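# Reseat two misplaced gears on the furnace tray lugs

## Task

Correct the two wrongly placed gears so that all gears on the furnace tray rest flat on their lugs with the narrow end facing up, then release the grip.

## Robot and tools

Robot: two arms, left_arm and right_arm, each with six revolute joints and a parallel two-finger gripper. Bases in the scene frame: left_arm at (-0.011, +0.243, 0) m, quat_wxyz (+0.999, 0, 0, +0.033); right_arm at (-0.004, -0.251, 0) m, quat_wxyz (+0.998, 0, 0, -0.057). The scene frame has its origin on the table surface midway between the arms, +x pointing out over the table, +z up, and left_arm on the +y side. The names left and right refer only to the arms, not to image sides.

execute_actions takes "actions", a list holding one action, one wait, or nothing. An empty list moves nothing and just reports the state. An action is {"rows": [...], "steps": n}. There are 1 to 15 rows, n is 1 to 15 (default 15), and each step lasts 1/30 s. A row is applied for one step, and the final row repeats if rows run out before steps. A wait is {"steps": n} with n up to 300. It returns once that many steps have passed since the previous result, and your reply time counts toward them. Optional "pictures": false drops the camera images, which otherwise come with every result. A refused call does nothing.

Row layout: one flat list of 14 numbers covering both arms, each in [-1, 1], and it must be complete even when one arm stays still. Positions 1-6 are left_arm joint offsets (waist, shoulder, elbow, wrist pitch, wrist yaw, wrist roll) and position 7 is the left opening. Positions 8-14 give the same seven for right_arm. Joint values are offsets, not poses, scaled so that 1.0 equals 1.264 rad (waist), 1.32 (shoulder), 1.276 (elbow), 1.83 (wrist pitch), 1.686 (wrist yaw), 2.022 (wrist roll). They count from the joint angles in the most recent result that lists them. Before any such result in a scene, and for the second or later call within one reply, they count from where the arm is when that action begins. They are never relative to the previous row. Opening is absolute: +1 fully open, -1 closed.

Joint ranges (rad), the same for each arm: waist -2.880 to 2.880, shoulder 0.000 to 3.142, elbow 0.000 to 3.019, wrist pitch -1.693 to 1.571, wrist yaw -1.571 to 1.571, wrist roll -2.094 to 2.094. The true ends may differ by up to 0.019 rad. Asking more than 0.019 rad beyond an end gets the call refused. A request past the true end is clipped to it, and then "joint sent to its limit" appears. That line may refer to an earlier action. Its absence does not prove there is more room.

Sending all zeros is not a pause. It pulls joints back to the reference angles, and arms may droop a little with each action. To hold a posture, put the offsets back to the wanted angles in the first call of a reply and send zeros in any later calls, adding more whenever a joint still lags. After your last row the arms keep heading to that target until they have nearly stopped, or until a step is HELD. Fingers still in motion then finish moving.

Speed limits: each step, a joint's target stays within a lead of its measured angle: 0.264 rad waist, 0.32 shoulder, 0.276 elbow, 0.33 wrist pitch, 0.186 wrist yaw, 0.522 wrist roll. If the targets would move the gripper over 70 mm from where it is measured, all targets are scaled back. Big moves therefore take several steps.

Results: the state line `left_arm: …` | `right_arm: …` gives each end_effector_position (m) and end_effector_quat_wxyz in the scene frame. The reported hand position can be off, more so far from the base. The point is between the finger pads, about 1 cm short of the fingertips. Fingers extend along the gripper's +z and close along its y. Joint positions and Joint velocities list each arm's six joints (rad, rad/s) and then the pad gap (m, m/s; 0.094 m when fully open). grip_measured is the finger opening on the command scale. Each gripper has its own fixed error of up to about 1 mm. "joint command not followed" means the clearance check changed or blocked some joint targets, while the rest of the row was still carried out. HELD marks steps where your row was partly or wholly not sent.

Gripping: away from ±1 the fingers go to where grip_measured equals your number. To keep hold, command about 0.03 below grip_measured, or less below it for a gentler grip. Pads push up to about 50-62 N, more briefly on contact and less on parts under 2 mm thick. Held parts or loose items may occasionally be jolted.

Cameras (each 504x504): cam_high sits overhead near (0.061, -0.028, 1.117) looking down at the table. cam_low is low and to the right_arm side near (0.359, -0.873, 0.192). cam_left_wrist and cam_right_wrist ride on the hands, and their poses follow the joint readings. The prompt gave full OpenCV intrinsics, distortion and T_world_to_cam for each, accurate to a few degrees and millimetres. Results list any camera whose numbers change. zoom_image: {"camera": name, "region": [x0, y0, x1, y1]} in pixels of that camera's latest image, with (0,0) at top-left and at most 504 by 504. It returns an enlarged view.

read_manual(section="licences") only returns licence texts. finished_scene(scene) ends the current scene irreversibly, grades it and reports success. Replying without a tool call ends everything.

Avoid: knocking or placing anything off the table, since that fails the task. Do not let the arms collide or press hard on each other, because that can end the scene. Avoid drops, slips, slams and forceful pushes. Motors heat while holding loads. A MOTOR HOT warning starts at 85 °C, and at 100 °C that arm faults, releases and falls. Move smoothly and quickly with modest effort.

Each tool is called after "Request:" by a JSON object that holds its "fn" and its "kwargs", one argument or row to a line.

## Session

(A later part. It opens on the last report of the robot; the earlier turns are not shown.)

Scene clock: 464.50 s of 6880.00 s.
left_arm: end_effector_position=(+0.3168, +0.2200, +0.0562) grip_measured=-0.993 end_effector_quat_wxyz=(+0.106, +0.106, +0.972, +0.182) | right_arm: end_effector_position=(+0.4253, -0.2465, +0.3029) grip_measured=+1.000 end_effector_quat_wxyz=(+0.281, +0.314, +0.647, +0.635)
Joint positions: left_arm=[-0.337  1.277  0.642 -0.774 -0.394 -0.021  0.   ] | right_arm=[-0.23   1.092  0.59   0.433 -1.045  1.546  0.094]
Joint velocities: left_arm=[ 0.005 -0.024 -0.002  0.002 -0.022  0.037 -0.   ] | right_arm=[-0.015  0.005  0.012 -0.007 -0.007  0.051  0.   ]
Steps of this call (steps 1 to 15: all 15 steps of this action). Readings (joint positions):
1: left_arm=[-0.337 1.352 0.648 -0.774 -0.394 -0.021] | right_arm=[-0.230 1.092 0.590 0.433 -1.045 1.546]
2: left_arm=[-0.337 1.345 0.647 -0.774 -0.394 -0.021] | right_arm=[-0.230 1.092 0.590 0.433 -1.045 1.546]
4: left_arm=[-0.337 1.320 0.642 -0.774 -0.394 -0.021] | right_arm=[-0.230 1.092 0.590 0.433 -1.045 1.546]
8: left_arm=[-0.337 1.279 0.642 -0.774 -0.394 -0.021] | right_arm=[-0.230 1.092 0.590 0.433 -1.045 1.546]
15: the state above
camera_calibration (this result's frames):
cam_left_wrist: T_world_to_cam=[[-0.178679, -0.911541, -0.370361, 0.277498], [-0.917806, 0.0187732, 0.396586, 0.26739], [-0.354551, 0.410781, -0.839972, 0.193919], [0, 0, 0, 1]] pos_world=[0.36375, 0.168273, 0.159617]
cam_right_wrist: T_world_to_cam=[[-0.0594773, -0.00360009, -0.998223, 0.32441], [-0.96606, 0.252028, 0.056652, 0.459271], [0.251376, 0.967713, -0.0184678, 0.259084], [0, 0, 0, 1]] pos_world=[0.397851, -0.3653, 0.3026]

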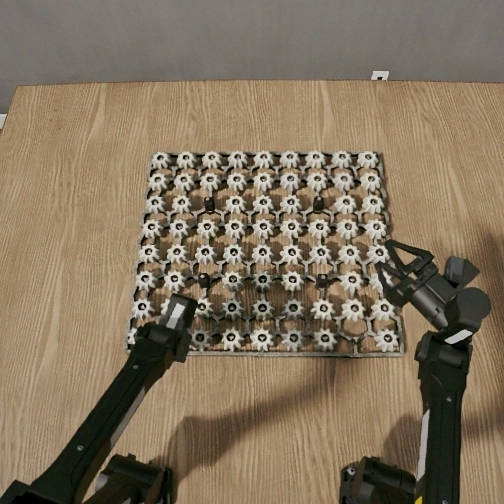

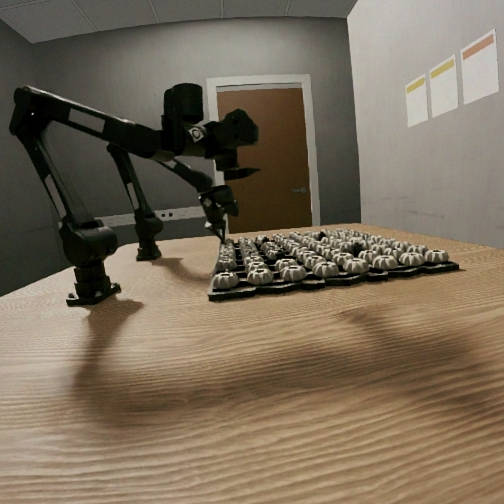

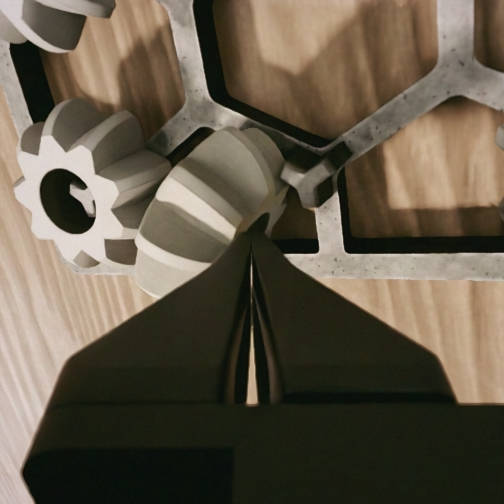

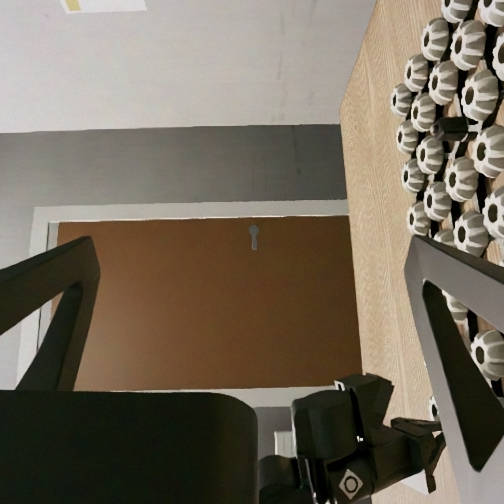

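Request:
{"fn": "execute_actions", "kwargs": {
  "actions": [
    {"rows":[[0.05,-0.03,0.04,-0.04,0.06,0.06,-0.1,0,0,0.02,0,0,0,1],[0.1,-0.01,0.08,-0.08,0.12,0.12,-0.1,0,0,0.02,0,0,0,1],[0.15,0.02,0.12,-0.12,0.18,0.18,-0.1,0,0,0.02,0,0,0,1],[0.195,0.045,0.15,-0.153,0.235,0.23,-0.1,0,0,0.02,0,0,0,1]],"steps":15}
  ]
}}

Request:
{"fn": "execute_actions", "kwargs": {
  "actions": [
    {"steps":20}
  ]
}}

Scene clock: 474.63 s of 6880.00 s.
left_arm: end_effector_position=(+0.3165, +0.2367, +0.0758) grip_measured=-0.103 end_effector_quat_wxyz=(-0.002, +0.211, +0.978, +0.000) | right_arm: end_effector_position=(+0.4253, -0.2465, +0.3029) grip_measured=+1.000 end_effector_quat_wxyz=(+0.281, +0.314, +0.647, +0.635)
Joint positions: left_arm=[-0.085  1.333  0.803 -1.044 -0.001  0.407  0.042] | right_arm=[-0.23   1.092  0.59   0.433 -1.045  1.546  0.094]
Joint velocities: left_arm=[-0.054 -0.005  0.002  0.007 -0.007  0.183  0.001] | right_arm=[-0.005 -0.005 -0.002 -0.017  0.037  0.007  0.   ]
Steps of this call (steps 1 to 15: the robot went on to your last target; steps 16 to 90: nothing new was sent; then 6.63 s passed at rest; steps 91 to 105: all 15 steps of this action). Readings (joint positions):
91: left_arm=[-0.331 1.276 0.643 -0.785 -0.348 -0.005] | right_arm=[-0.230 1.092 0.590 0.433 -1.045 1.546]
92: left_arm=[-0.312 1.274 0.650 -0.819 -0.266 0.031] | right_arm=[-0.230 1.092 0.590 0.433 -1.045 1.546]
94: left_arm=[-0.229 1.285 0.691 -0.933 -0.076 0.150] | right_arm=[-0.230 1.092 0.590 0.433 -1.045 1.546]
98: left_arm=[-0.079 1.330 0.789 -1.030 -0.005 0.315] | right_arm=[-0.230 1.092 0.590 0.433 -1.045 1.546]
105: the state above
camera_calibration (this result's frames):
cam_left_wrist: T_world_to_cam=[[-0.420886, -0.907081, 0.00771111, 0.346872], [-0.735132, 0.346058, 0.582945, 0.109631], [-0.531447, 0.239685, -0.812475, 0.297759], [0, 0, 0, 1]] pos_world=[0.38483, 0.205334, 0.175338]
cam_right_wrist: T_world_to_cam=[[-0.0594773, -0.00360009, -0.998223, 0.32441], [-0.96606, 0.252028, 0.056652, 0.459271], [0.251376, 0.967713, -0.0184678, 0.259084], [0, 0, 0, 1]] pos_world=[0.397851, -0.3653, 0.3026]

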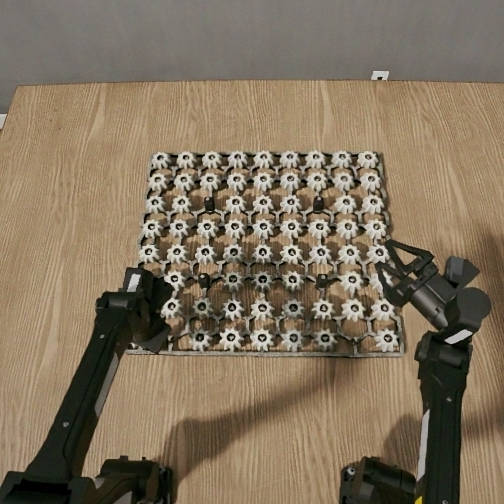

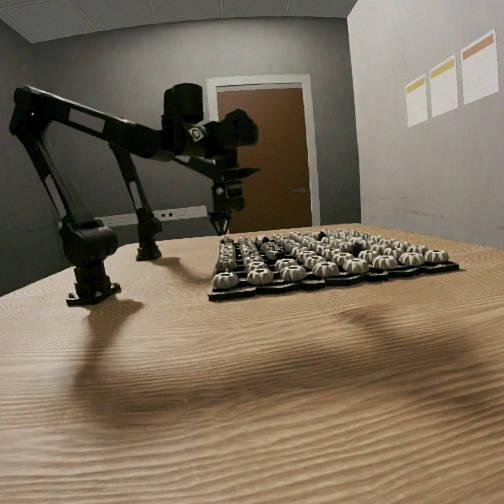

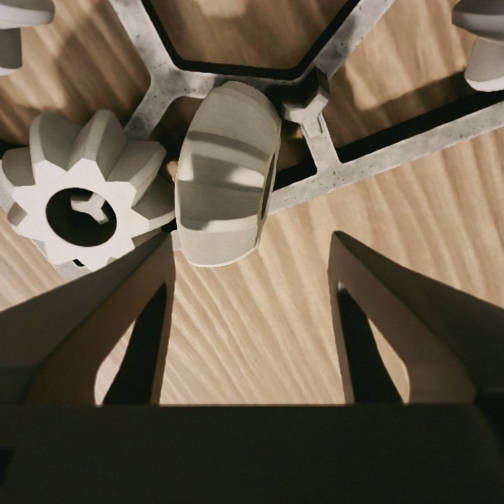

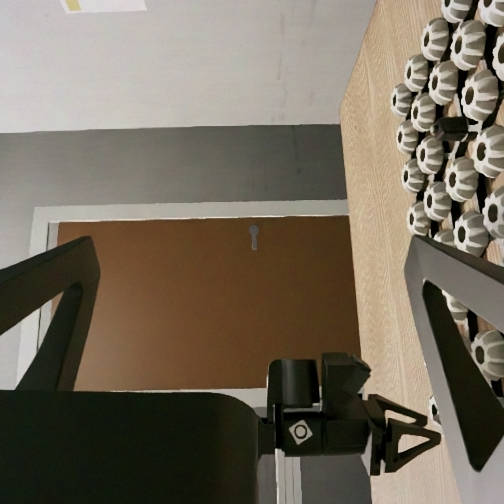

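Scene clock: 475.30 s of 6880.00 s.
left_arm: end_effector_position=(+0.3162, +0.2363, +0.0758) grip_measured=-0.103 end_effector_quat_wxyz=(-0.002, +0.223, +0.975, +0.000) | right_arm: end_effector_position=(+0.4253, -0.2465, +0.3029) grip_measured=+1.000 end_effector_quat_wxyz=(+0.281, +0.314, +0.647, +0.635)
Joint positions: left_arm=[-0.086  1.333  0.803 -1.046 -0.001  0.43   0.042] | right_arm=[-0.23   1.092  0.59   0.433 -1.045  1.546  0.094]
Joint velocities: left_arm=[-0.015  0.005  0.007  0.007  0.007  0.051 -0.001] | right_arm=[ 0.005 -0.005 -0.012  0.007  0.007 -0.037  0.   ]
Steps of this call (steps 1 to 20: the robot went on to your last target). Readings (joint positions):
1: left_arm=[-0.085 1.333 0.803 -1.045 -0.001 0.412] | right_arm=[-0.230 1.092 0.590 0.433 -1.045 1.546]
2: left_arm=[-0.086 1.333 0.803 -1.046 -0.001 0.416] | right_arm=[-0.230 1.092 0.590 0.433 -1.045 1.546]
4: left_arm=[-0.086 1.333 0.803 -1.046 -0.001 0.421] | right_arm=[-0.230 1.092 0.590 0.433 -1.045 1.546]
8: left_arm=[-0.086 1.333 0.803 -1.046 -0.001 0.427] | right_arm=[-0.230 1.092 0.590 0.433 -1.045 1.546]
20: the state above
camera_calibration (this result's frames):
cam_left_wrist: T_world_to_cam=[[-0.443237, -0.896366, 0.00827783, 0.350908], [-0.72564, 0.364207, 0.583781, 0.102191], [-0.526297, 0.252747, -0.811869, 0.292934], [0, 0, 0, 1]] pos_world=[0.38386, 0.203285, 0.175262]
cam_right_wrist: T_world_to_cam=[[-0.0594773, -0.00360009, -0.998223, 0.32441], [-0.96606, 0.252028, 0.056652, 0.459271], [0.251376, 0.967713, -0.0184678, 0.259084], [0, 0, 0, 1]] pos_world=[0.397851, -0.3653, 0.3026]

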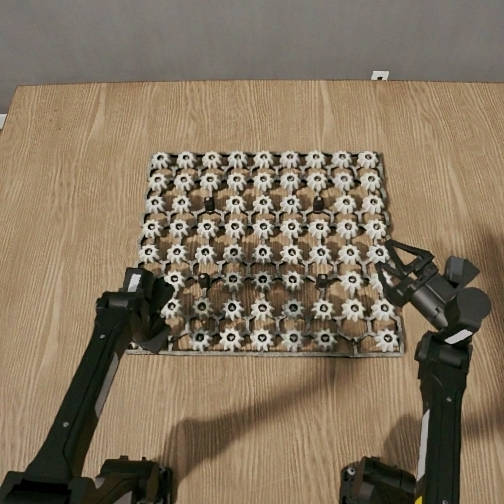

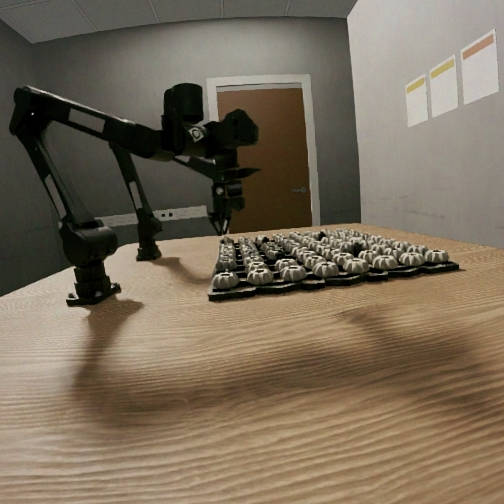

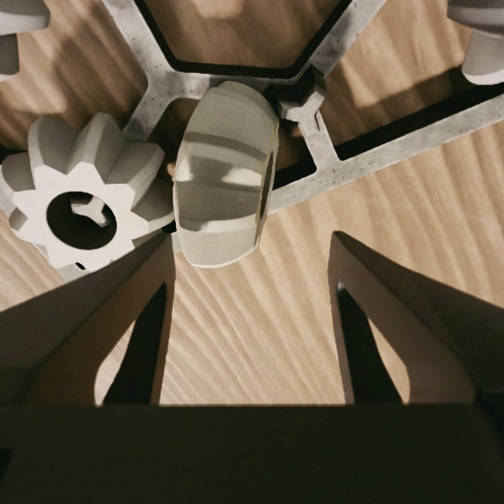

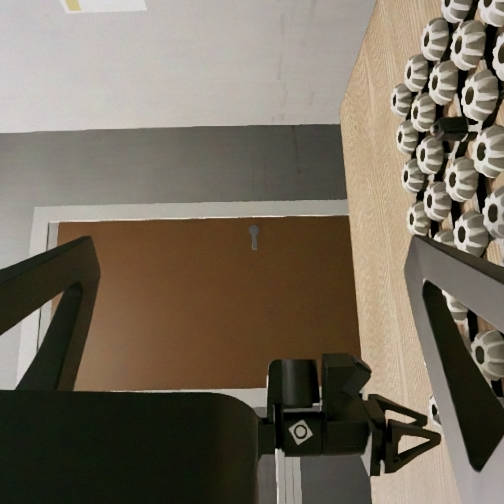

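Request:
{"fn": "execute_actions", "kwargs": {
  "actions": [
    {"rows":[[0.012,0.01,-0.01,0.03,0,0,-0.1,0,0,0.02,0,0,0,1],[0.012,0.025,-0.02,0.045,0,0,-0.1,0,0,0.02,0,0,0,1],[0.012,0.04,-0.025,0.057,0,0,-0.1,0,0,0.02,0,0,0,1],[0.012,0.04,-0.025,0.057,0,0,-0.1,0,0,0.02,0,0,0,1],[0.012,0.055,-0.025,0.057,0,0,-0.1,0,0,0.02,0,0,0,1]],"steps":15}
  ]
}}

Scene clock: 485.03 s of 6880.00 s.
left_arm: end_effector_position=(+0.3177, +0.2386, +0.0412) grip_measured=-0.103 end_effector_quat_wxyz=(-0.010, +0.219, +0.976, -0.003) | right_arm: end_effector_position=(+0.4253, -0.2465, +0.3029) grip_measured=+1.000 end_effector_quat_wxyz=(+0.281, +0.314, +0.647, +0.635)
Joint positions: left_arm=[-0.077  1.408  0.768 -0.952  0.002  0.431  0.042] | right_arm=[-0.23   1.092  0.59   0.433 -1.045  1.546  0.094]
Joint velocities: left_arm=[-0.034 -0.005 -0.002  0.012  0.022  0.051 -0.001] | right_arm=[ 0.005  0.005 -0.002 -0.007 -0.095 -0.007  0.   ]
Steps of this call (steps 1 to 15: the robot went on to your last target; steps 16 to 90: nothing new was sent; then 6.23 s passed at rest; steps 91 to 105: all 15 steps of this action). Readings (joint positions):
91: left_arm=[-0.085 1.333 0.801 -1.038 -0.001 0.431] | right_arm=[-0.230 1.092 0.590 0.433 -1.045 1.546]
92: left_arm=[-0.084 1.334 0.796 -1.019 -0.001 0.431] | right_arm=[-0.230 1.092 0.590 0.433 -1.045 1.546]
94: left_arm=[-0.080 1.347 0.784 -0.978 -0.001 0.431] | right_arm=[-0.230 1.092 0.590 0.433 -1.045 1.546]
98: left_arm=[-0.077 1.397 0.771 -0.954 0.000 0.431] | right_arm=[-0.230 1.092 0.590 0.433 -1.045 1.546]
105: the state above
camera_calibration (this result's frames):
cam_left_wrist: T_world_to_cam=[[-0.435427, -0.90003, 0.0187044, 0.351837], [-0.718548, 0.359994, 0.595058, 0.120928], [-0.542303, 0.245664, -0.803465, 0.271449], [0, 0, 0, 1]] pos_world=[0.387299, 0.206446, 0.13956]
cam_right_wrist: T_world_to_cam=[[-0.0594773, -0.00360009, -0.998223, 0.32441], [-0.96606, 0.252028, 0.056652, 0.459271], [0.251376, 0.967713, -0.0184678, 0.259084], [0, 0, 0, 1]] pos_world=[0.397851, -0.3653, 0.3026]

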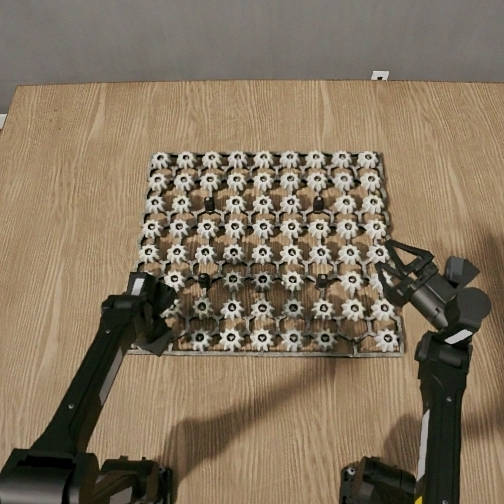

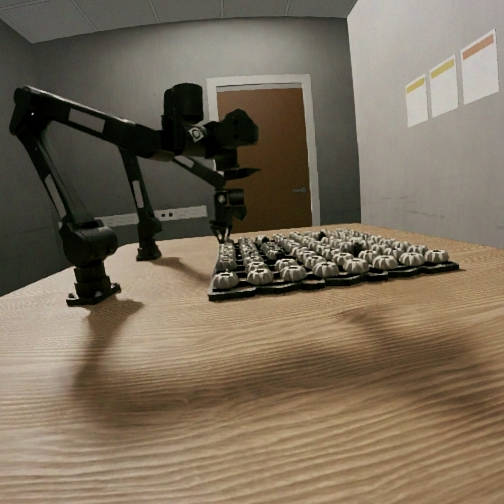

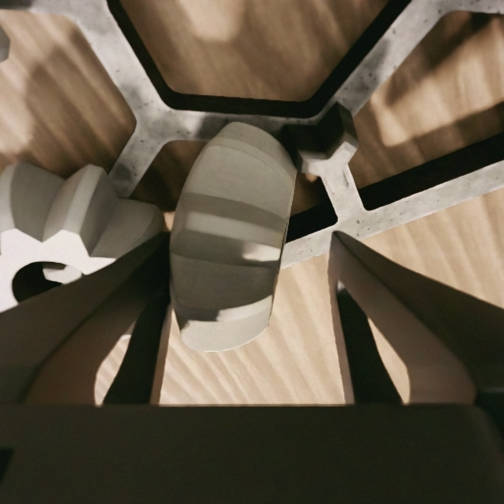

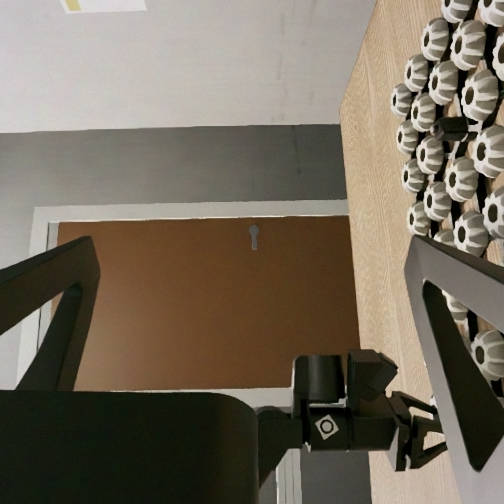

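Well straddled and centred. Close.

Request:
{"fn": "execute_actions", "kwargs": {
  "actions": [
    {"rows":[[0,0,0,0,0,0,-0.25,0,0,0.02,0,0,0,1],[0,0,0,0,0,0,-0.3,0,0,0.02,0,0,0,1],[0,0,0,0,0,0,-0.35,0,0,0.02,0,0,0,1],[0,0,0,0,0,0,-0.4,0,0,0.02,0,0,0,1],[0,0,0,0,0,0,-0.45,0,0,0.02,0,0,0,1],[0,0,0,0,0,0,-0.5,0,0,0.02,0,0,0,1],[0,0,0,0,0,0,-0.55,0,0,0.02,0,0,0,1]],"steps":15}
  ]
}}

Scene clock: 488.70 s of 6880.00 s.
left_arm: end_effector_position=(+0.3177, +0.2394, +0.0412) grip_measured=-0.450 end_effector_quat_wxyz=(-0.011, +0.219, +0.976, -0.001) | right_arm: end_effector_position=(+0.4253, -0.2465, +0.3029) grip_measured=+1.000 end_effector_quat_wxyz=(+0.281, +0.314, +0.647, +0.635)
Joint positions: left_arm=[-0.077  1.408  0.768 -0.952 -0.002  0.431  0.026] | right_arm=[-0.23   1.092  0.59   0.433 -1.045  1.546  0.094]
Joint velocities: left_arm=[ 0.005  0.005 -0.027  0.002 -0.022  0.066  0.   ] | right_arm=[ 0.005  0.005 -0.012  0.007  0.007  0.037  0.   ]
Steps of this call (steps 1 to 15: the robot went on to your last target; steps 16 to 90: nothing new was sent; then 0.17 s passed at rest; steps 91 to 105: all 15 steps of this action). Readings (joint positions):
91: left_arm=[-0.077 1.408 0.768 -0.952 0.000 0.431] | right_arm=[-0.230 1.092 0.590 0.433 -1.045 1.546]
92: left_arm=[-0.077 1.408 0.768 -0.952 0.000 0.431] | right_arm=[-0.230 1.092 0.590 0.433 -1.045 1.546]
94: left_arm=[-0.077 1.408 0.768 -0.952 -0.001 0.431] | right_arm=[-0.230 1.092 0.590 0.433 -1.045 1.546]
98: left_arm=[-0.077 1.408 0.768 -0.952 -0.002 0.431] | right_arm=[-0.230 1.092 0.590 0.433 -1.045 1.546]
105: the state above
camera_calibration (this result's frames):
cam_left_wrist: T_world_to_cam=[[-0.435158, -0.900225, 0.015255, 0.352647], [-0.718678, 0.357507, 0.596398, 0.121234], [-0.542346, 0.248564, -0.802544, 0.270543], [0, 0, 0, 1]] pos_world=[0.387313, 0.206873, 0.139439]
cam_right_wrist: T_world_to_cam=[[-0.0594773, -0.00360009, -0.998223, 0.32441], [-0.96606, 0.252028, 0.056652, 0.459271], [0.251376, 0.967713, -0.0184678, 0.259084], [0, 0, 0, 1]] pos_world=[0.397851, -0.3653, 0.3026]

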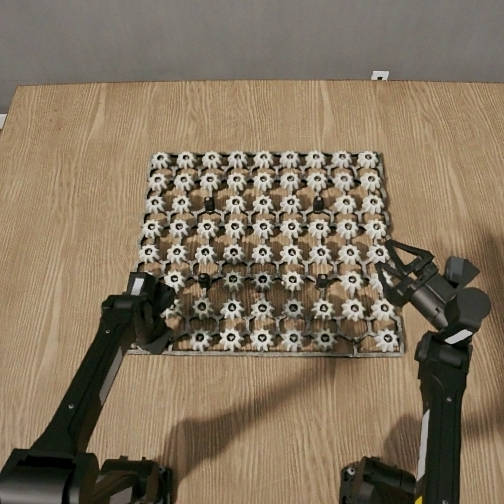

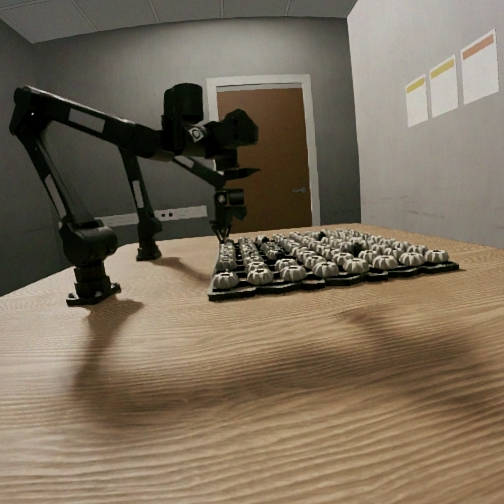

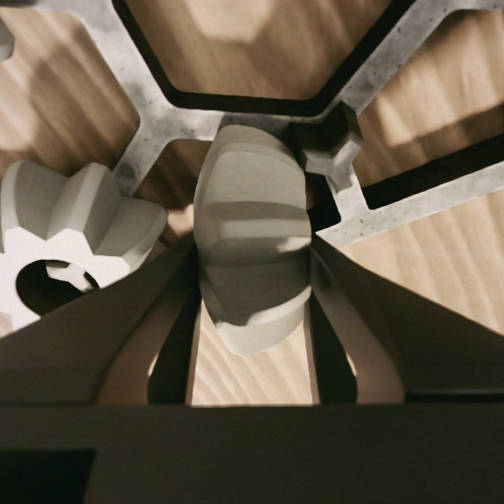

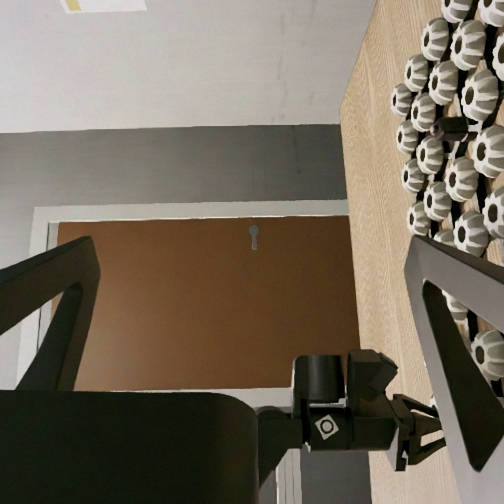

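Request:
{"fn": "execute_actions", "kwargs": {
  "actions": [
    {"rows":[[0,-0.03,0,0,0,0,-0.5,0,0,0.02,0,0,0,1],[0,-0.06,0,0,0,0,-0.5,0,0,0.02,0,0,0,1],[0,-0.09,0,0,0,0,-0.5,0,0,0.02,0,0,0,1],[0,-0.12,0,0,0,0,-0.5,0,0,0.02,0,0,0,1],[0,-0.15,-0.03,0,0,-0.05,-0.5,0,0,0.02,0,0,0,1],[0,-0.18,-0.06,0,0,-0.1,-0.5,0,0,0.02,0,0,0,1],[0,-0.2,-0.09,0,0,-0.15,-0.5,0,0,0.02,0,0,0,1],[0,-0.22,-0.12,0,0,-0.21,-0.5,0,0,0.02,0,0,0,1]],"steps":15}
  ]
}}

Request:
{"fn": "execute_actions", "kwargs": {
  "actions": [
    {"steps":15}
  ]
}}

Scene clock: 499.13 s of 6880.00 s.
left_arm: end_effector_position=(+0.2591, +0.2400, +0.0663) grip_measured=-0.450 end_effector_quat_wxyz=(+0.049, +0.042, +0.998, +0.002) | right_arm: end_effector_position=(+0.4253, -0.2465, +0.3029) grip_measured=+1.000 end_effector_quat_wxyz=(+0.281, +0.314, +0.647, +0.635)
Joint positions: left_arm=[-0.077  1.109  0.592 -0.955 -0.002  0.074  0.026] | right_arm=[-0.23   1.092  0.59   0.433 -1.045  1.546  0.094]
Joint velocities: left_arm=[ 0.005  0.181  0.007  0.002 -0.066 -0.33   0.   ] | right_arm=[-0.005 -0.005 -0.002  0.002 -0.022  0.022  0.   ]
Steps of this call (steps 1 to 15: the robot went on to your last target; steps 16 to 90: nothing new was sent; then 6.93 s passed at rest; steps 91 to 105: all 15 steps of this action). Readings (joint positions):
91: left_arm=[-0.077 1.407 0.768 -0.952 -0.002 0.431] | right_arm=[-0.230 1.092 0.590 0.433 -1.045 1.546]
92: left_arm=[-0.077 1.403 0.766 -0.952 -0.002 0.431] | right_arm=[-0.230 1.092 0.590 0.433 -1.045 1.546]
94: left_arm=[-0.077 1.372 0.755 -0.952 -0.002 0.431] | right_arm=[-0.230 1.092 0.590 0.433 -1.045 1.546]
98: left_arm=[-0.077 1.210 0.683 -0.949 -0.002 0.285] | right_arm=[-0.230 1.092 0.590 0.433 -1.045 1.546]
105: the state above
camera_calibration (this result's frames):
cam_left_wrist: T_world_to_cam=[[-0.0942209, -0.995549, -0.00233372, 0.262989], [-0.863503, 0.0805568, 0.497868, 0.174453], [-0.495464, 0.0489247, -0.86725, 0.298808], [0, 0, 0, 1]] pos_world=[0.323469, 0.233146, 0.172901]
cam_right_wrist: T_world_to_cam=[[-0.0594773, -0.00360009, -0.998223, 0.32441], [-0.96606, 0.252028, 0.056652, 0.459271], [0.251376, 0.967713, -0.0184678, 0.259084], [0, 0, 0, 1]] pos_world=[0.397851, -0.3653, 0.3026]

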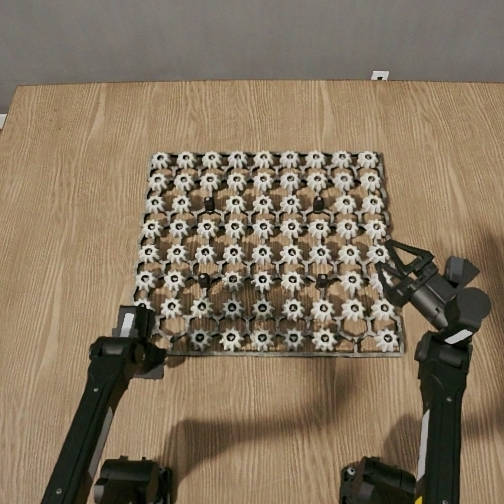

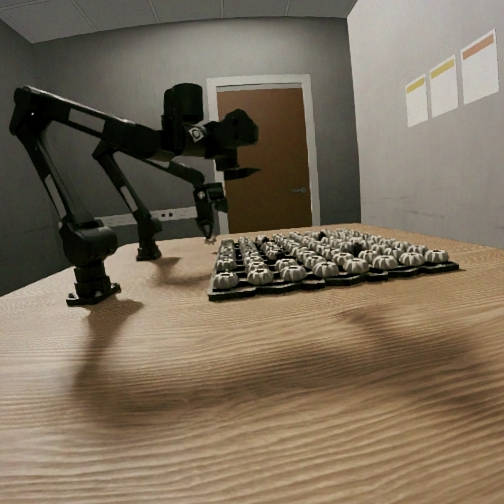

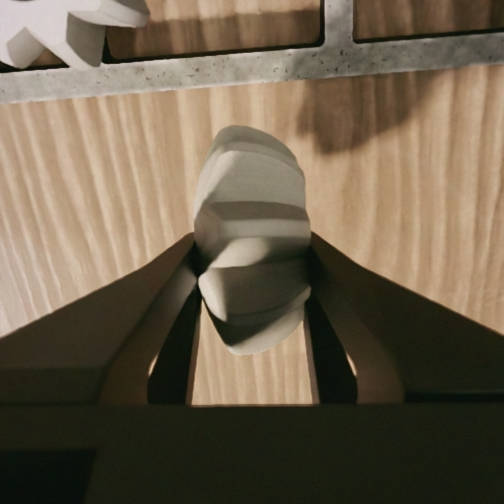

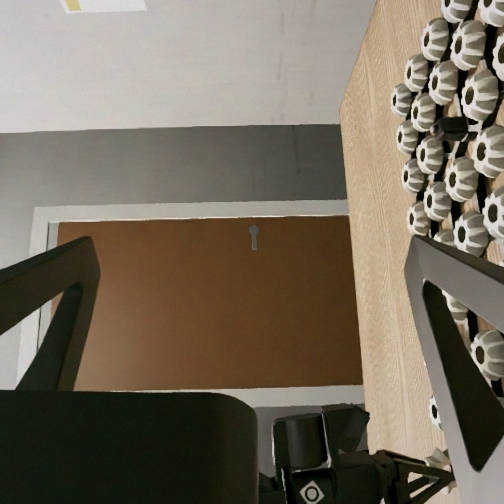

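Scene clock: 499.63 s of 6880.00 s.
left_arm: end_effector_position=(+0.2582, +0.2400, +0.0630) grip_measured=-0.450 end_effector_quat_wxyz=(+0.043, +0.015, +0.999, +0.001) | right_arm: end_effector_position=(+0.4253, -0.2465, +0.3029) grip_measured=+1.000 end_effector_quat_wxyz=(+0.281, +0.314, +0.647, +0.635)
Joint positions: left_arm=[-0.077  1.122  0.592 -0.955 -0.002  0.021  0.026] | right_arm=[-0.23   1.092  0.59   0.433 -1.045  1.546  0.094]
Joint velocities: left_arm=[-0.015  0.015 -0.032  0.007 -0.022 -0.051  0.001] | right_arm=[-0.024 -0.015  0.007  0.002 -0.037 -0.037  0.   ]
Steps of this call (steps 1 to 15: the robot went on to your last target). Readings (joint positions):
1: left_arm=[-0.077 1.115 0.592 -0.955 -0.002 0.063] | right_arm=[-0.230 1.092 0.590 0.433 -1.045 1.546]
2: left_arm=[-0.077 1.119 0.592 -0.955 -0.002 0.055] | right_arm=[-0.230 1.092 0.590 0.433 -1.045 1.546]
4: left_arm=[-0.077 1.122 0.592 -0.955 -0.002 0.042] | right_arm=[-0.230 1.092 0.590 0.433 -1.045 1.546]
8: left_arm=[-0.077 1.122 0.592 -0.955 -0.002 0.028] | right_arm=[-0.230 1.092 0.590 0.433 -1.045 1.546]
15: the state above
camera_calibration (this result's frames):
cam_left_wrist: T_world_to_cam=[[-0.0411608, -0.999147, 0.0033048, 0.249716], [-0.860126, 0.0371164, 0.50873, 0.184181], [-0.508419, 0.0180972, -0.86092, 0.305943], [0, 0, 0, 1]] pos_world=[0.324244, 0.23713, 0.168868]
cam_right_wrist: T_world_to_cam=[[-0.0594773, -0.00360009, -0.998223, 0.32441], [-0.96606, 0.252028, 0.056652, 0.459271], [0.251376, 0.967713, -0.0184678, 0.259084], [0, 0, 0, 1]] pos_world=[0.397851, -0.3653, 0.3026]

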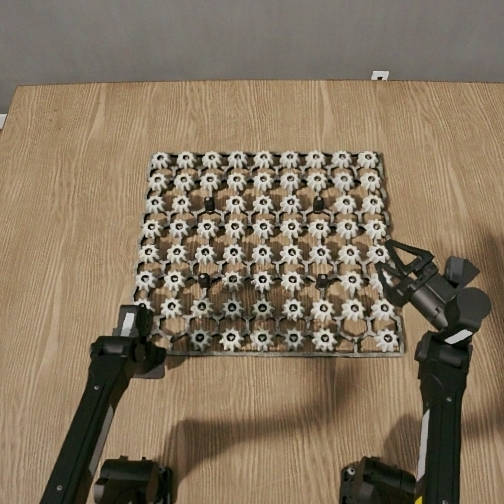

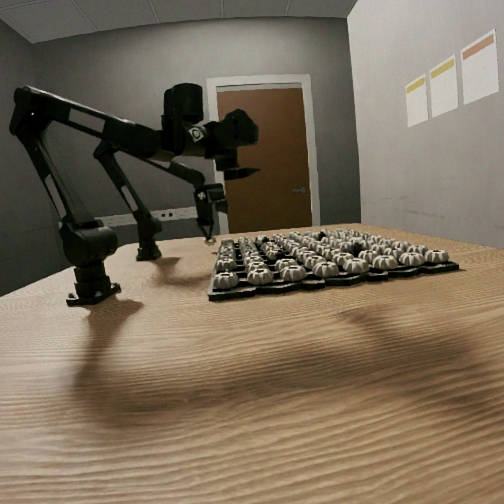

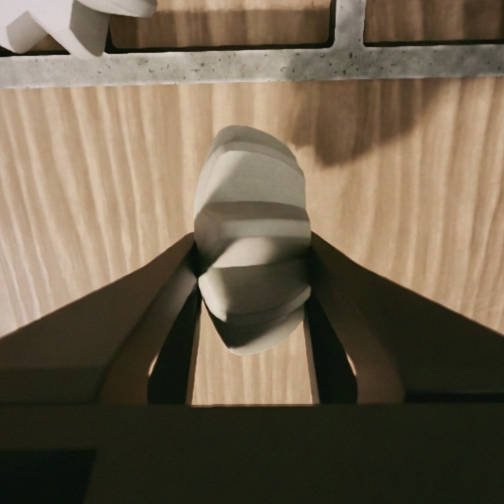

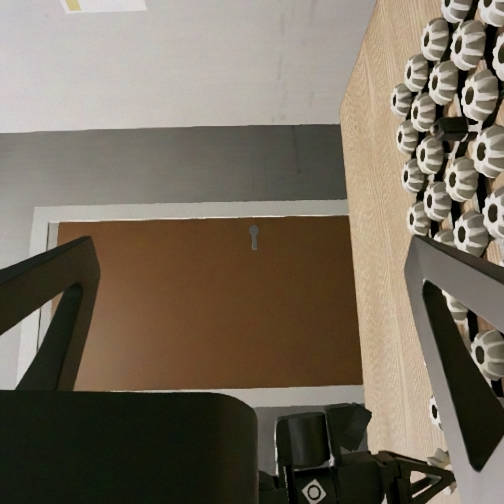

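Request:
{"fn": "execute_actions", "kwargs": {
  "actions": [
    {"rows":[[0,-0.02,-0.01,0,0.08,0,-0.5,0,0,0.02,0,0,0,1],[0,-0.03,-0.02,0,0.16,0,-0.5,0,0,0.02,0,0,0,1],[0,-0.04,-0.03,0,0.24,0,-0.5,0,0,0.02,0,0,0,1],[0,-0.05,-0.04,0,0.32,0,-0.5,0,0,0.02,0,0,0,1],[0,-0.06,-0.05,0,0.4,0,-0.5,0,0,0.02,0,0,0,1],[0,-0.06,-0.06,0,0.48,0,-0.5,0,0,0.02,0,0,0,1],[0,-0.06,-0.07,0,0.56,0,-0.5,0,0,0.02,0,0,0,1],[0,-0.06,-0.08,0,0.66,0,-0.5,0,0,0.02,0,0,0,1]],"steps":15}
  ]
}}

Request:
{"fn": "execute_actions", "kwargs": {
  "actions": [
    {"steps":30}
  ]
}}

Scene clock: 506.07 s of 6880.00 s.
left_arm: end_effector_position=(+0.2029, +0.0874, +0.1279) grip_measured=-0.449 end_effector_quat_wxyz=(+0.012, +0.018, +0.853, -0.521) | right_arm: end_effector_position=(+0.4253, -0.2465, +0.3029) grip_measured=+1.000 end_effector_quat_wxyz=(+0.281, +0.314, +0.647, +0.635)
Joint positions: left_arm=[-0.076  1.057  0.465 -0.956  1.096  0.019  0.026] | right_arm=[-0.23   1.092  0.59   0.433 -1.045  1.546  0.094]
Joint velocities: left_arm=[ 0.005 -0.005 -0.032 -0.012 -0.007  0.037 -0.001] | right_arm=[-0.015  0.005 -0.007  0.017 -0.022  0.022  0.   ]
Steps of this call (steps 1 to 15: the robot went on to your last target; steps 16 to 90: nothing new was sent; then 2.93 s passed at rest; steps 91 to 105: all 15 steps of this action). Readings (joint positions):
91: left_arm=[-0.074 1.122 0.589 -0.955 0.045 0.019] | right_arm=[-0.230 1.092 0.590 0.433 -1.045 1.546]
92: left_arm=[-0.072 1.119 0.584 -0.955 0.136 0.019] | right_arm=[-0.230 1.092 0.590 0.433 -1.045 1.546]
94: left_arm=[-0.072 1.107 0.560 -0.955 0.329 0.019] | right_arm=[-0.230 1.092 0.590 0.433 -1.045 1.546]
98: left_arm=[-0.074 1.065 0.495 -0.955 0.704 0.019] | right_arm=[-0.230 1.092 0.590 0.433 -1.045 1.546]
105: the state above
camera_calibration (this result's frames):
cam_left_wrist: T_world_to_cam=[[-0.0536964, -0.449818, 0.891504, -0.0642985], [-0.814242, 0.536537, 0.221673, 0.092954], [-0.578037, -0.713997, -0.395071, 0.354948], [0, 0, 0, 1]] pos_world=[0.277408, 0.174636, 0.176947]
cam_right_wrist: T_world_to_cam=[[-0.0594773, -0.00360009, -0.998223, 0.32441], [-0.96606, 0.252028, 0.056652, 0.459271], [0.251376, 0.967713, -0.0184678, 0.259084], [0, 0, 0, 1]] pos_world=[0.397851, -0.3653, 0.3026]

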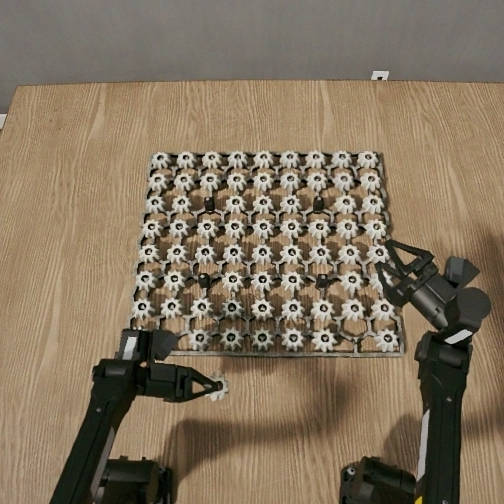

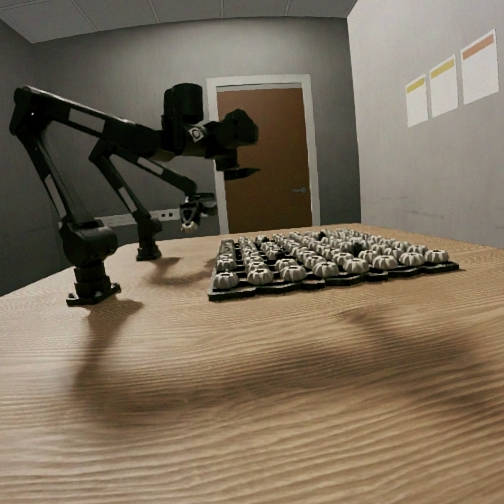

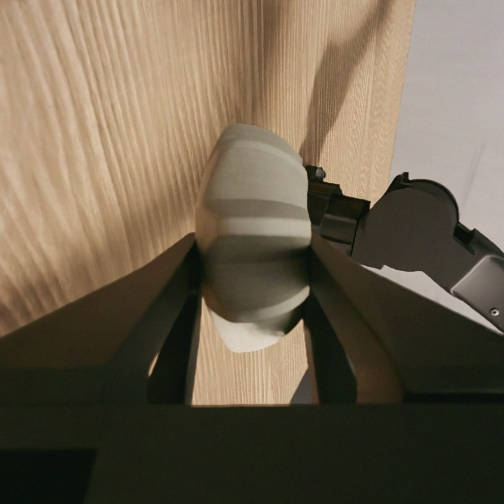

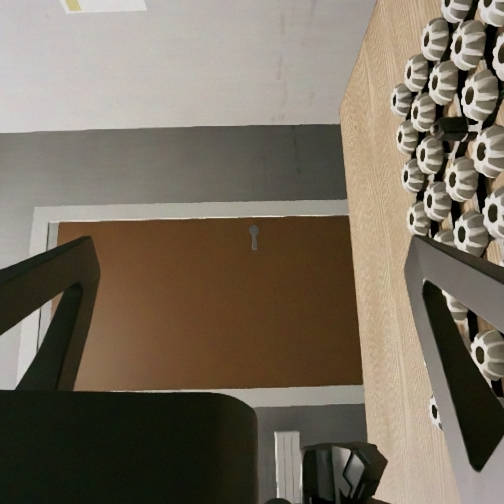

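Scene clock: 507.07 s of 6880.00 s.
left_arm: end_effector_position=(+0.2027, +0.0874, +0.1278) grip_measured=-0.449 end_effector_quat_wxyz=(+0.012, +0.018, +0.853, -0.521) | right_arm: end_effector_position=(+0.4253, -0.2465, +0.3029) grip_measured=+1.000 end_effector_quat_wxyz=(+0.281, +0.314, +0.647, +0.635)
Joint positions: left_arm=[-0.076  1.057  0.464 -0.956  1.096  0.019  0.026] | right_arm=[-0.23   1.092  0.59   0.433 -1.045  1.546  0.094]
Joint velocities: left_arm=[-0.005  0.005  0.002 -0.007 -0.037 -0.022 -0.   ] | right_arm=[-0.005 -0.005 -0.002  0.002  0.007  0.037  0.   ]
Steps of this call (steps 1 to 15: the robot went on to your last target; steps 16 to 30: nothing new was sent). Readings (joint positions):
1: left_arm=[-0.076 1.057 0.464 -0.956 1.096 0.019] | right_arm=[-0.230 1.092 0.590 0.433 -1.045 1.546]
2: left_arm=[-0.076 1.057 0.464 -0.956 1.096 0.019] | right_arm=[-0.230 1.092 0.590 0.433 -1.045 1.546]
4: left_arm=[-0.076 1.057 0.464 -0.956 1.096 0.019] | right_arm=[-0.230 1.092 0.590 0.433 -1.045 1.546]
8: left_arm=[-0.076 1.057 0.464 -0.956 1.096 0.019] | right_arm=[-0.230 1.092 0.590 0.433 -1.045 1.546]
30: the state above
All arms were judged still, so your last target was given up. Only a new action makes them travel on or press farther. Fingers that are still opening or closing keep moving.
camera_calibration (this result's frames):
cam_left_wrist: T_world_to_cam=[[-0.0533563, -0.449822, 0.891523, -0.0642676], [-0.814157, 0.536536, 0.221985, 0.0928097], [-0.578188, -0.713996, -0.394853, 0.354823], [0, 0, 0, 1]] pos_world=[0.277287, 0.174637, 0.176797]
cam_right_wrist: T_world_to_cam=[[-0.0594773, -0.00360009, -0.998223, 0.32441], [-0.96606, 0.252028, 0.056652, 0.459271], [0.251376, 0.967713, -0.0184678, 0.259084], [0, 0, 0, 1]] pos_world=[0.397851, -0.3653, 0.3026]

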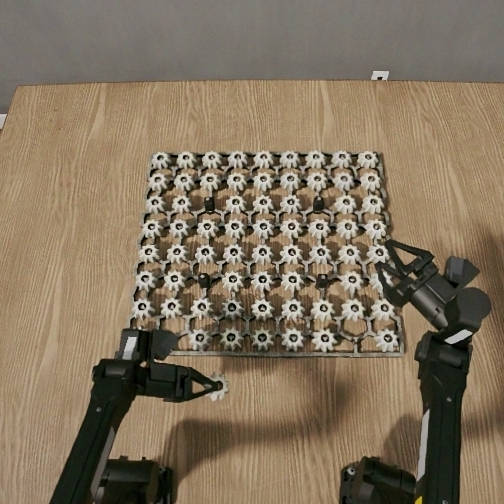

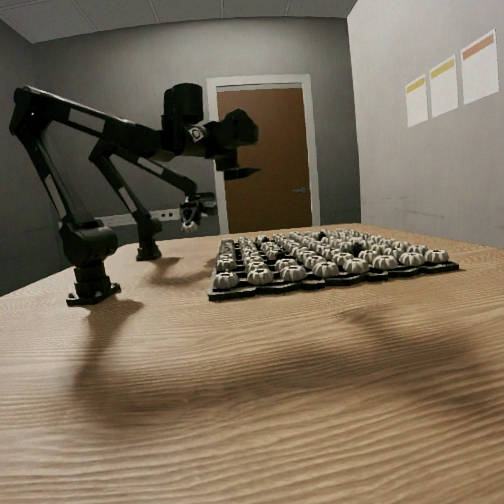

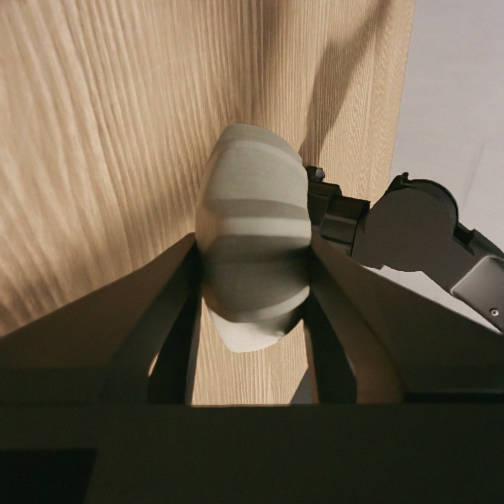

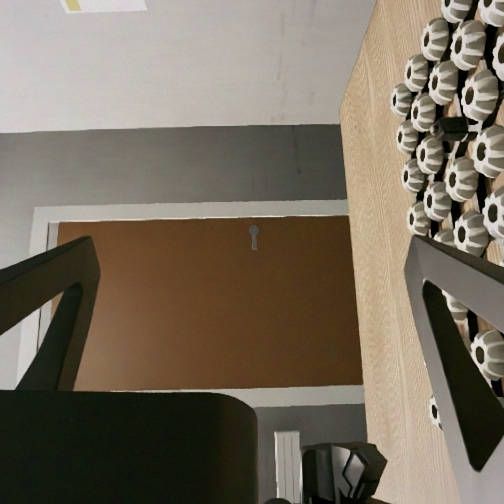

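Request:
{"fn": "execute_actions", "kwargs": {
  "actions": [
    {"rows":[[0,0.02,-0.035,0.035,0,0,-0.5,0,0,0.02,0,0,0,1],[0,0.04,-0.07,0.07,0,0,-0.5,0,0,0.02,0,0,0,1],[0,0.06,-0.1,0.11,0,0,-0.5,0,0,0.02,0,0,0,1],[0,0.08,-0.13,0.145,0,0,-0.5,0,0,0.02,0,0,0,1],[0,0.095,-0.155,0.175,0,0,-0.5,0,0,0.02,0,0,0,1]],"steps":15}
  ]
}}

Request:
{"fn": "execute_actions", "kwargs": {
  "actions": [
    {"steps":20}
  ]
}}

Scene clock: 515.03 s of 6880.00 s.
left_arm: end_effector_position=(+0.1434, +0.0893, +0.0378) grip_measured=-0.449 end_effector_quat_wxyz=(-0.018, +0.000, +0.858, -0.514) | right_arm: end_effector_position=(+0.4253, -0.2465, +0.3029) grip_measured=+1.000 end_effector_quat_wxyz=(+0.281, +0.314, +0.647, +0.635)
Joint positions: left_arm=[-0.076  1.199  0.228 -0.647  1.079  0.019  0.026] | right_arm=[-0.23   1.092  0.59   0.433 -1.045  1.546  0.094]
Joint velocities: left_arm=[-0.015 -0.015 -0.017  0.042 -0.022  0.022 -0.   ] | right_arm=[ 0.005 -0.005 -0.002 -0.012  0.051 -0.007  0.   ]
Steps of this call (steps 1 to 90: nothing new was sent; then 4.47 s passed at rest; steps 91 to 105: all 15 steps of this action). Readings (joint positions):
91: left_arm=[-0.076 1.058 0.459 -0.945 1.095 0.019] | right_arm=[-0.230 1.092 0.590 0.433 -1.045 1.546]
92: left_arm=[-0.076 1.062 0.444 -0.913 1.095 0.019] | right_arm=[-0.230 1.092 0.590 0.433 -1.045 1.546]
94: left_arm=[-0.076 1.091 0.385 -0.808 1.094 0.019] | right_arm=[-0.230 1.092 0.590 0.433 -1.045 1.546]
98: left_arm=[-0.076 1.189 0.253 -0.671 1.078 0.019] | right_arm=[-0.230 1.092 0.590 0.433 -1.045 1.546]
105: the state above
camera_calibration (this result's frames):
cam_left_wrist: T_world_to_cam=[[0.00845512, -0.46498, 0.885281, 0.00642042], [-0.796307, 0.532355, 0.287217, 0.0588372], [-0.604833, -0.707384, -0.365766, 0.288419], [0, 0, 0, 1]] pos_world=[0.221243, 0.175686, 0.0829108]
cam_right_wrist: T_world_to_cam=[[-0.0594773, -0.00360009, -0.998223, 0.32441], [-0.96606, 0.252028, 0.056652, 0.459271], [0.251376, 0.967713, -0.0184678, 0.259084], [0, 0, 0, 1]] pos_world=[0.397851, -0.3653, 0.3026]

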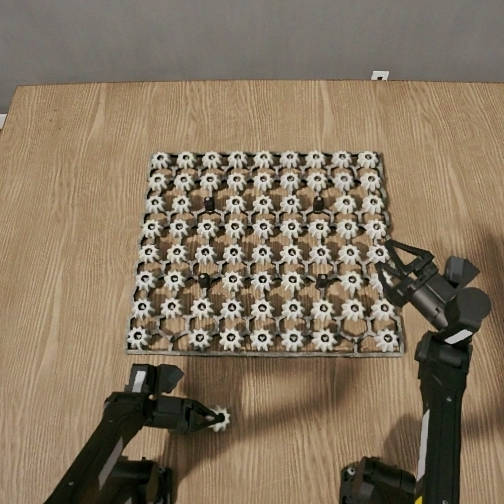

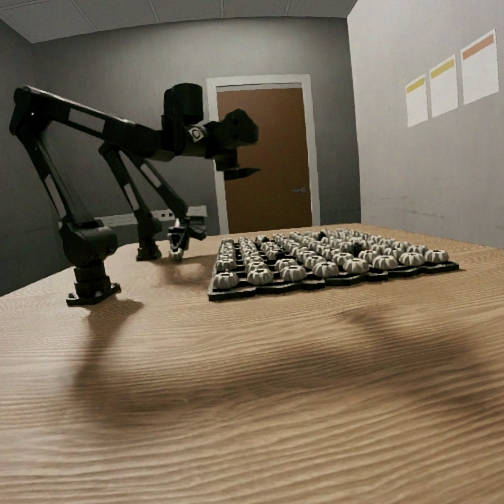

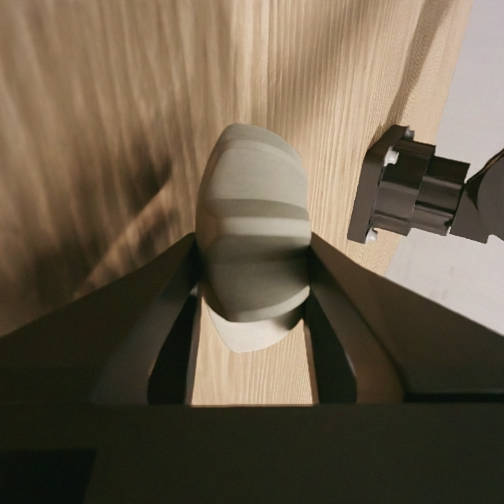

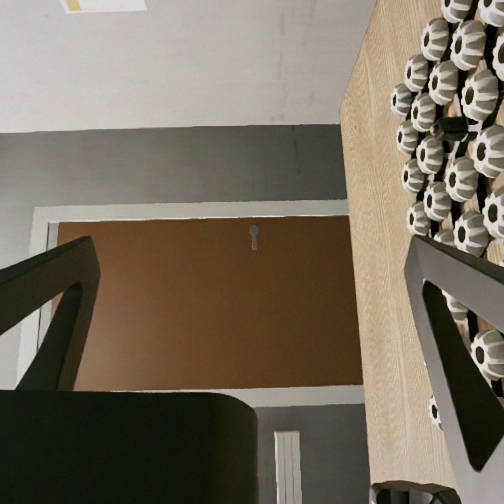

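Scene clock: 515.70 s of 6880.00 s.
left_arm: end_effector_position=(+0.1435, +0.0893, +0.0379) grip_measured=-0.449 end_effector_quat_wxyz=(-0.017, +0.000, +0.858, -0.514) | right_arm: end_effector_position=(+0.4253, -0.2465, +0.3029) grip_measured=+1.000 end_effector_quat_wxyz=(+0.281, +0.314, +0.647, +0.635)
Joint positions: left_arm=[-0.076  1.199  0.228 -0.646  1.079  0.019  0.026] | right_arm=[-0.23   1.092  0.59   0.433 -1.045  1.546  0.094]
Joint velocities: left_arm=[-0.005 -0.015  0.007 -0.017 -0.081  0.051 -0.   ] | right_arm=[-0.005 -0.005 -0.007 -0.022 -0.037  0.037  0.   ]
Steps of this call (steps 1 to 15: the robot went on to your last target; steps 16 to 20: nothing new was sent). Readings (joint positions):
1: left_arm=[-0.076 1.199 0.228 -0.646 1.079 0.019] | right_arm=[-0.230 1.092 0.590 0.433 -1.045 1.546]
2: left_arm=[-0.076 1.199 0.228 -0.646 1.079 0.019] | right_arm=[-0.230 1.092 0.590 0.433 -1.045 1.546]
4: left_arm=[-0.076 1.199 0.228 -0.646 1.079 0.019] | right_arm=[-0.230 1.092 0.590 0.433 -1.045 1.546]
8: left_arm=[-0.076 1.199 0.228 -0.646 1.079 0.019] | right_arm=[-0.230 1.092 0.590 0.433 -1.045 1.546]
20: the state above
All arms were judged still, so your last target was given up. Only a new action makes them travel on or press farther. Fingers that are still opening or closing keep moving.
camera_calibration (this result's frames):
cam_left_wrist: T_world_to_cam=[[0.00744202, -0.464971, 0.885295, 0.00647485], [-0.796635, 0.532358, 0.286299, 0.0589943], [-0.604414, -0.707388, -0.36645, 0.288499], [0, 0, 0, 1]] pos_world=[0.221322, 0.175685, 0.0830982]
cam_right_wrist: T_world_to_cam=[[-0.0594773, -0.00360009, -0.998223, 0.32441], [-0.96606, 0.252028, 0.056652, 0.459271], [0.251376, 0.967713, -0.0184678, 0.259084], [0, 0, 0, 1]] pos_world=[0.397851, -0.3653, 0.3026]

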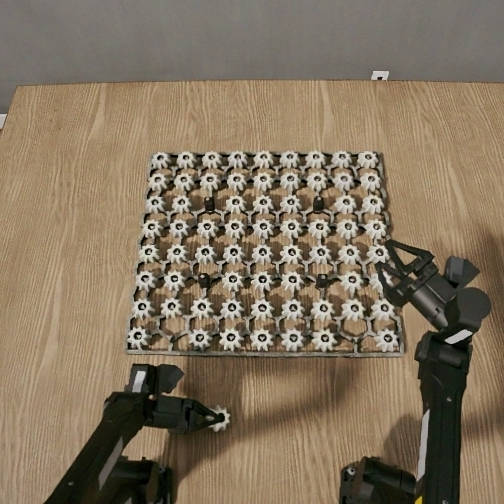

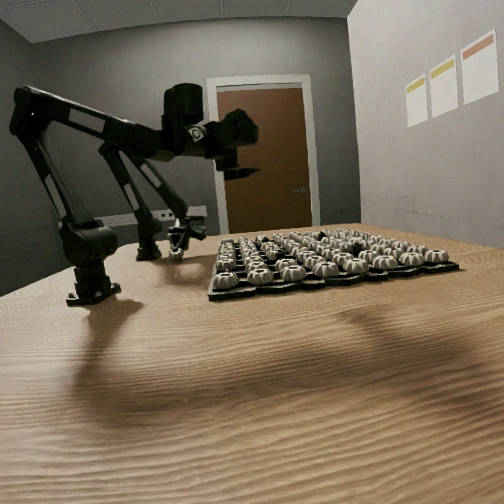

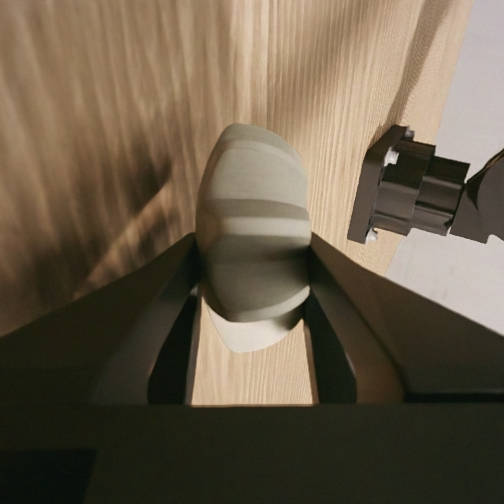

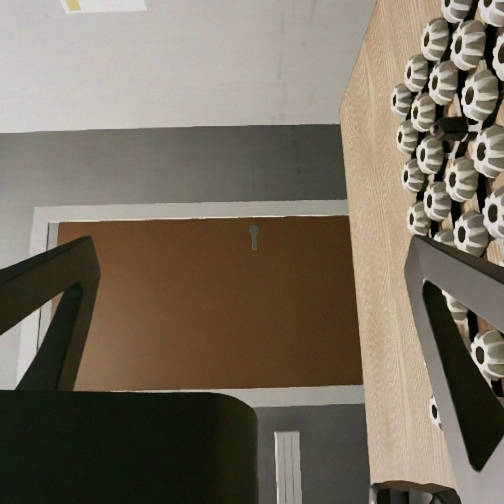

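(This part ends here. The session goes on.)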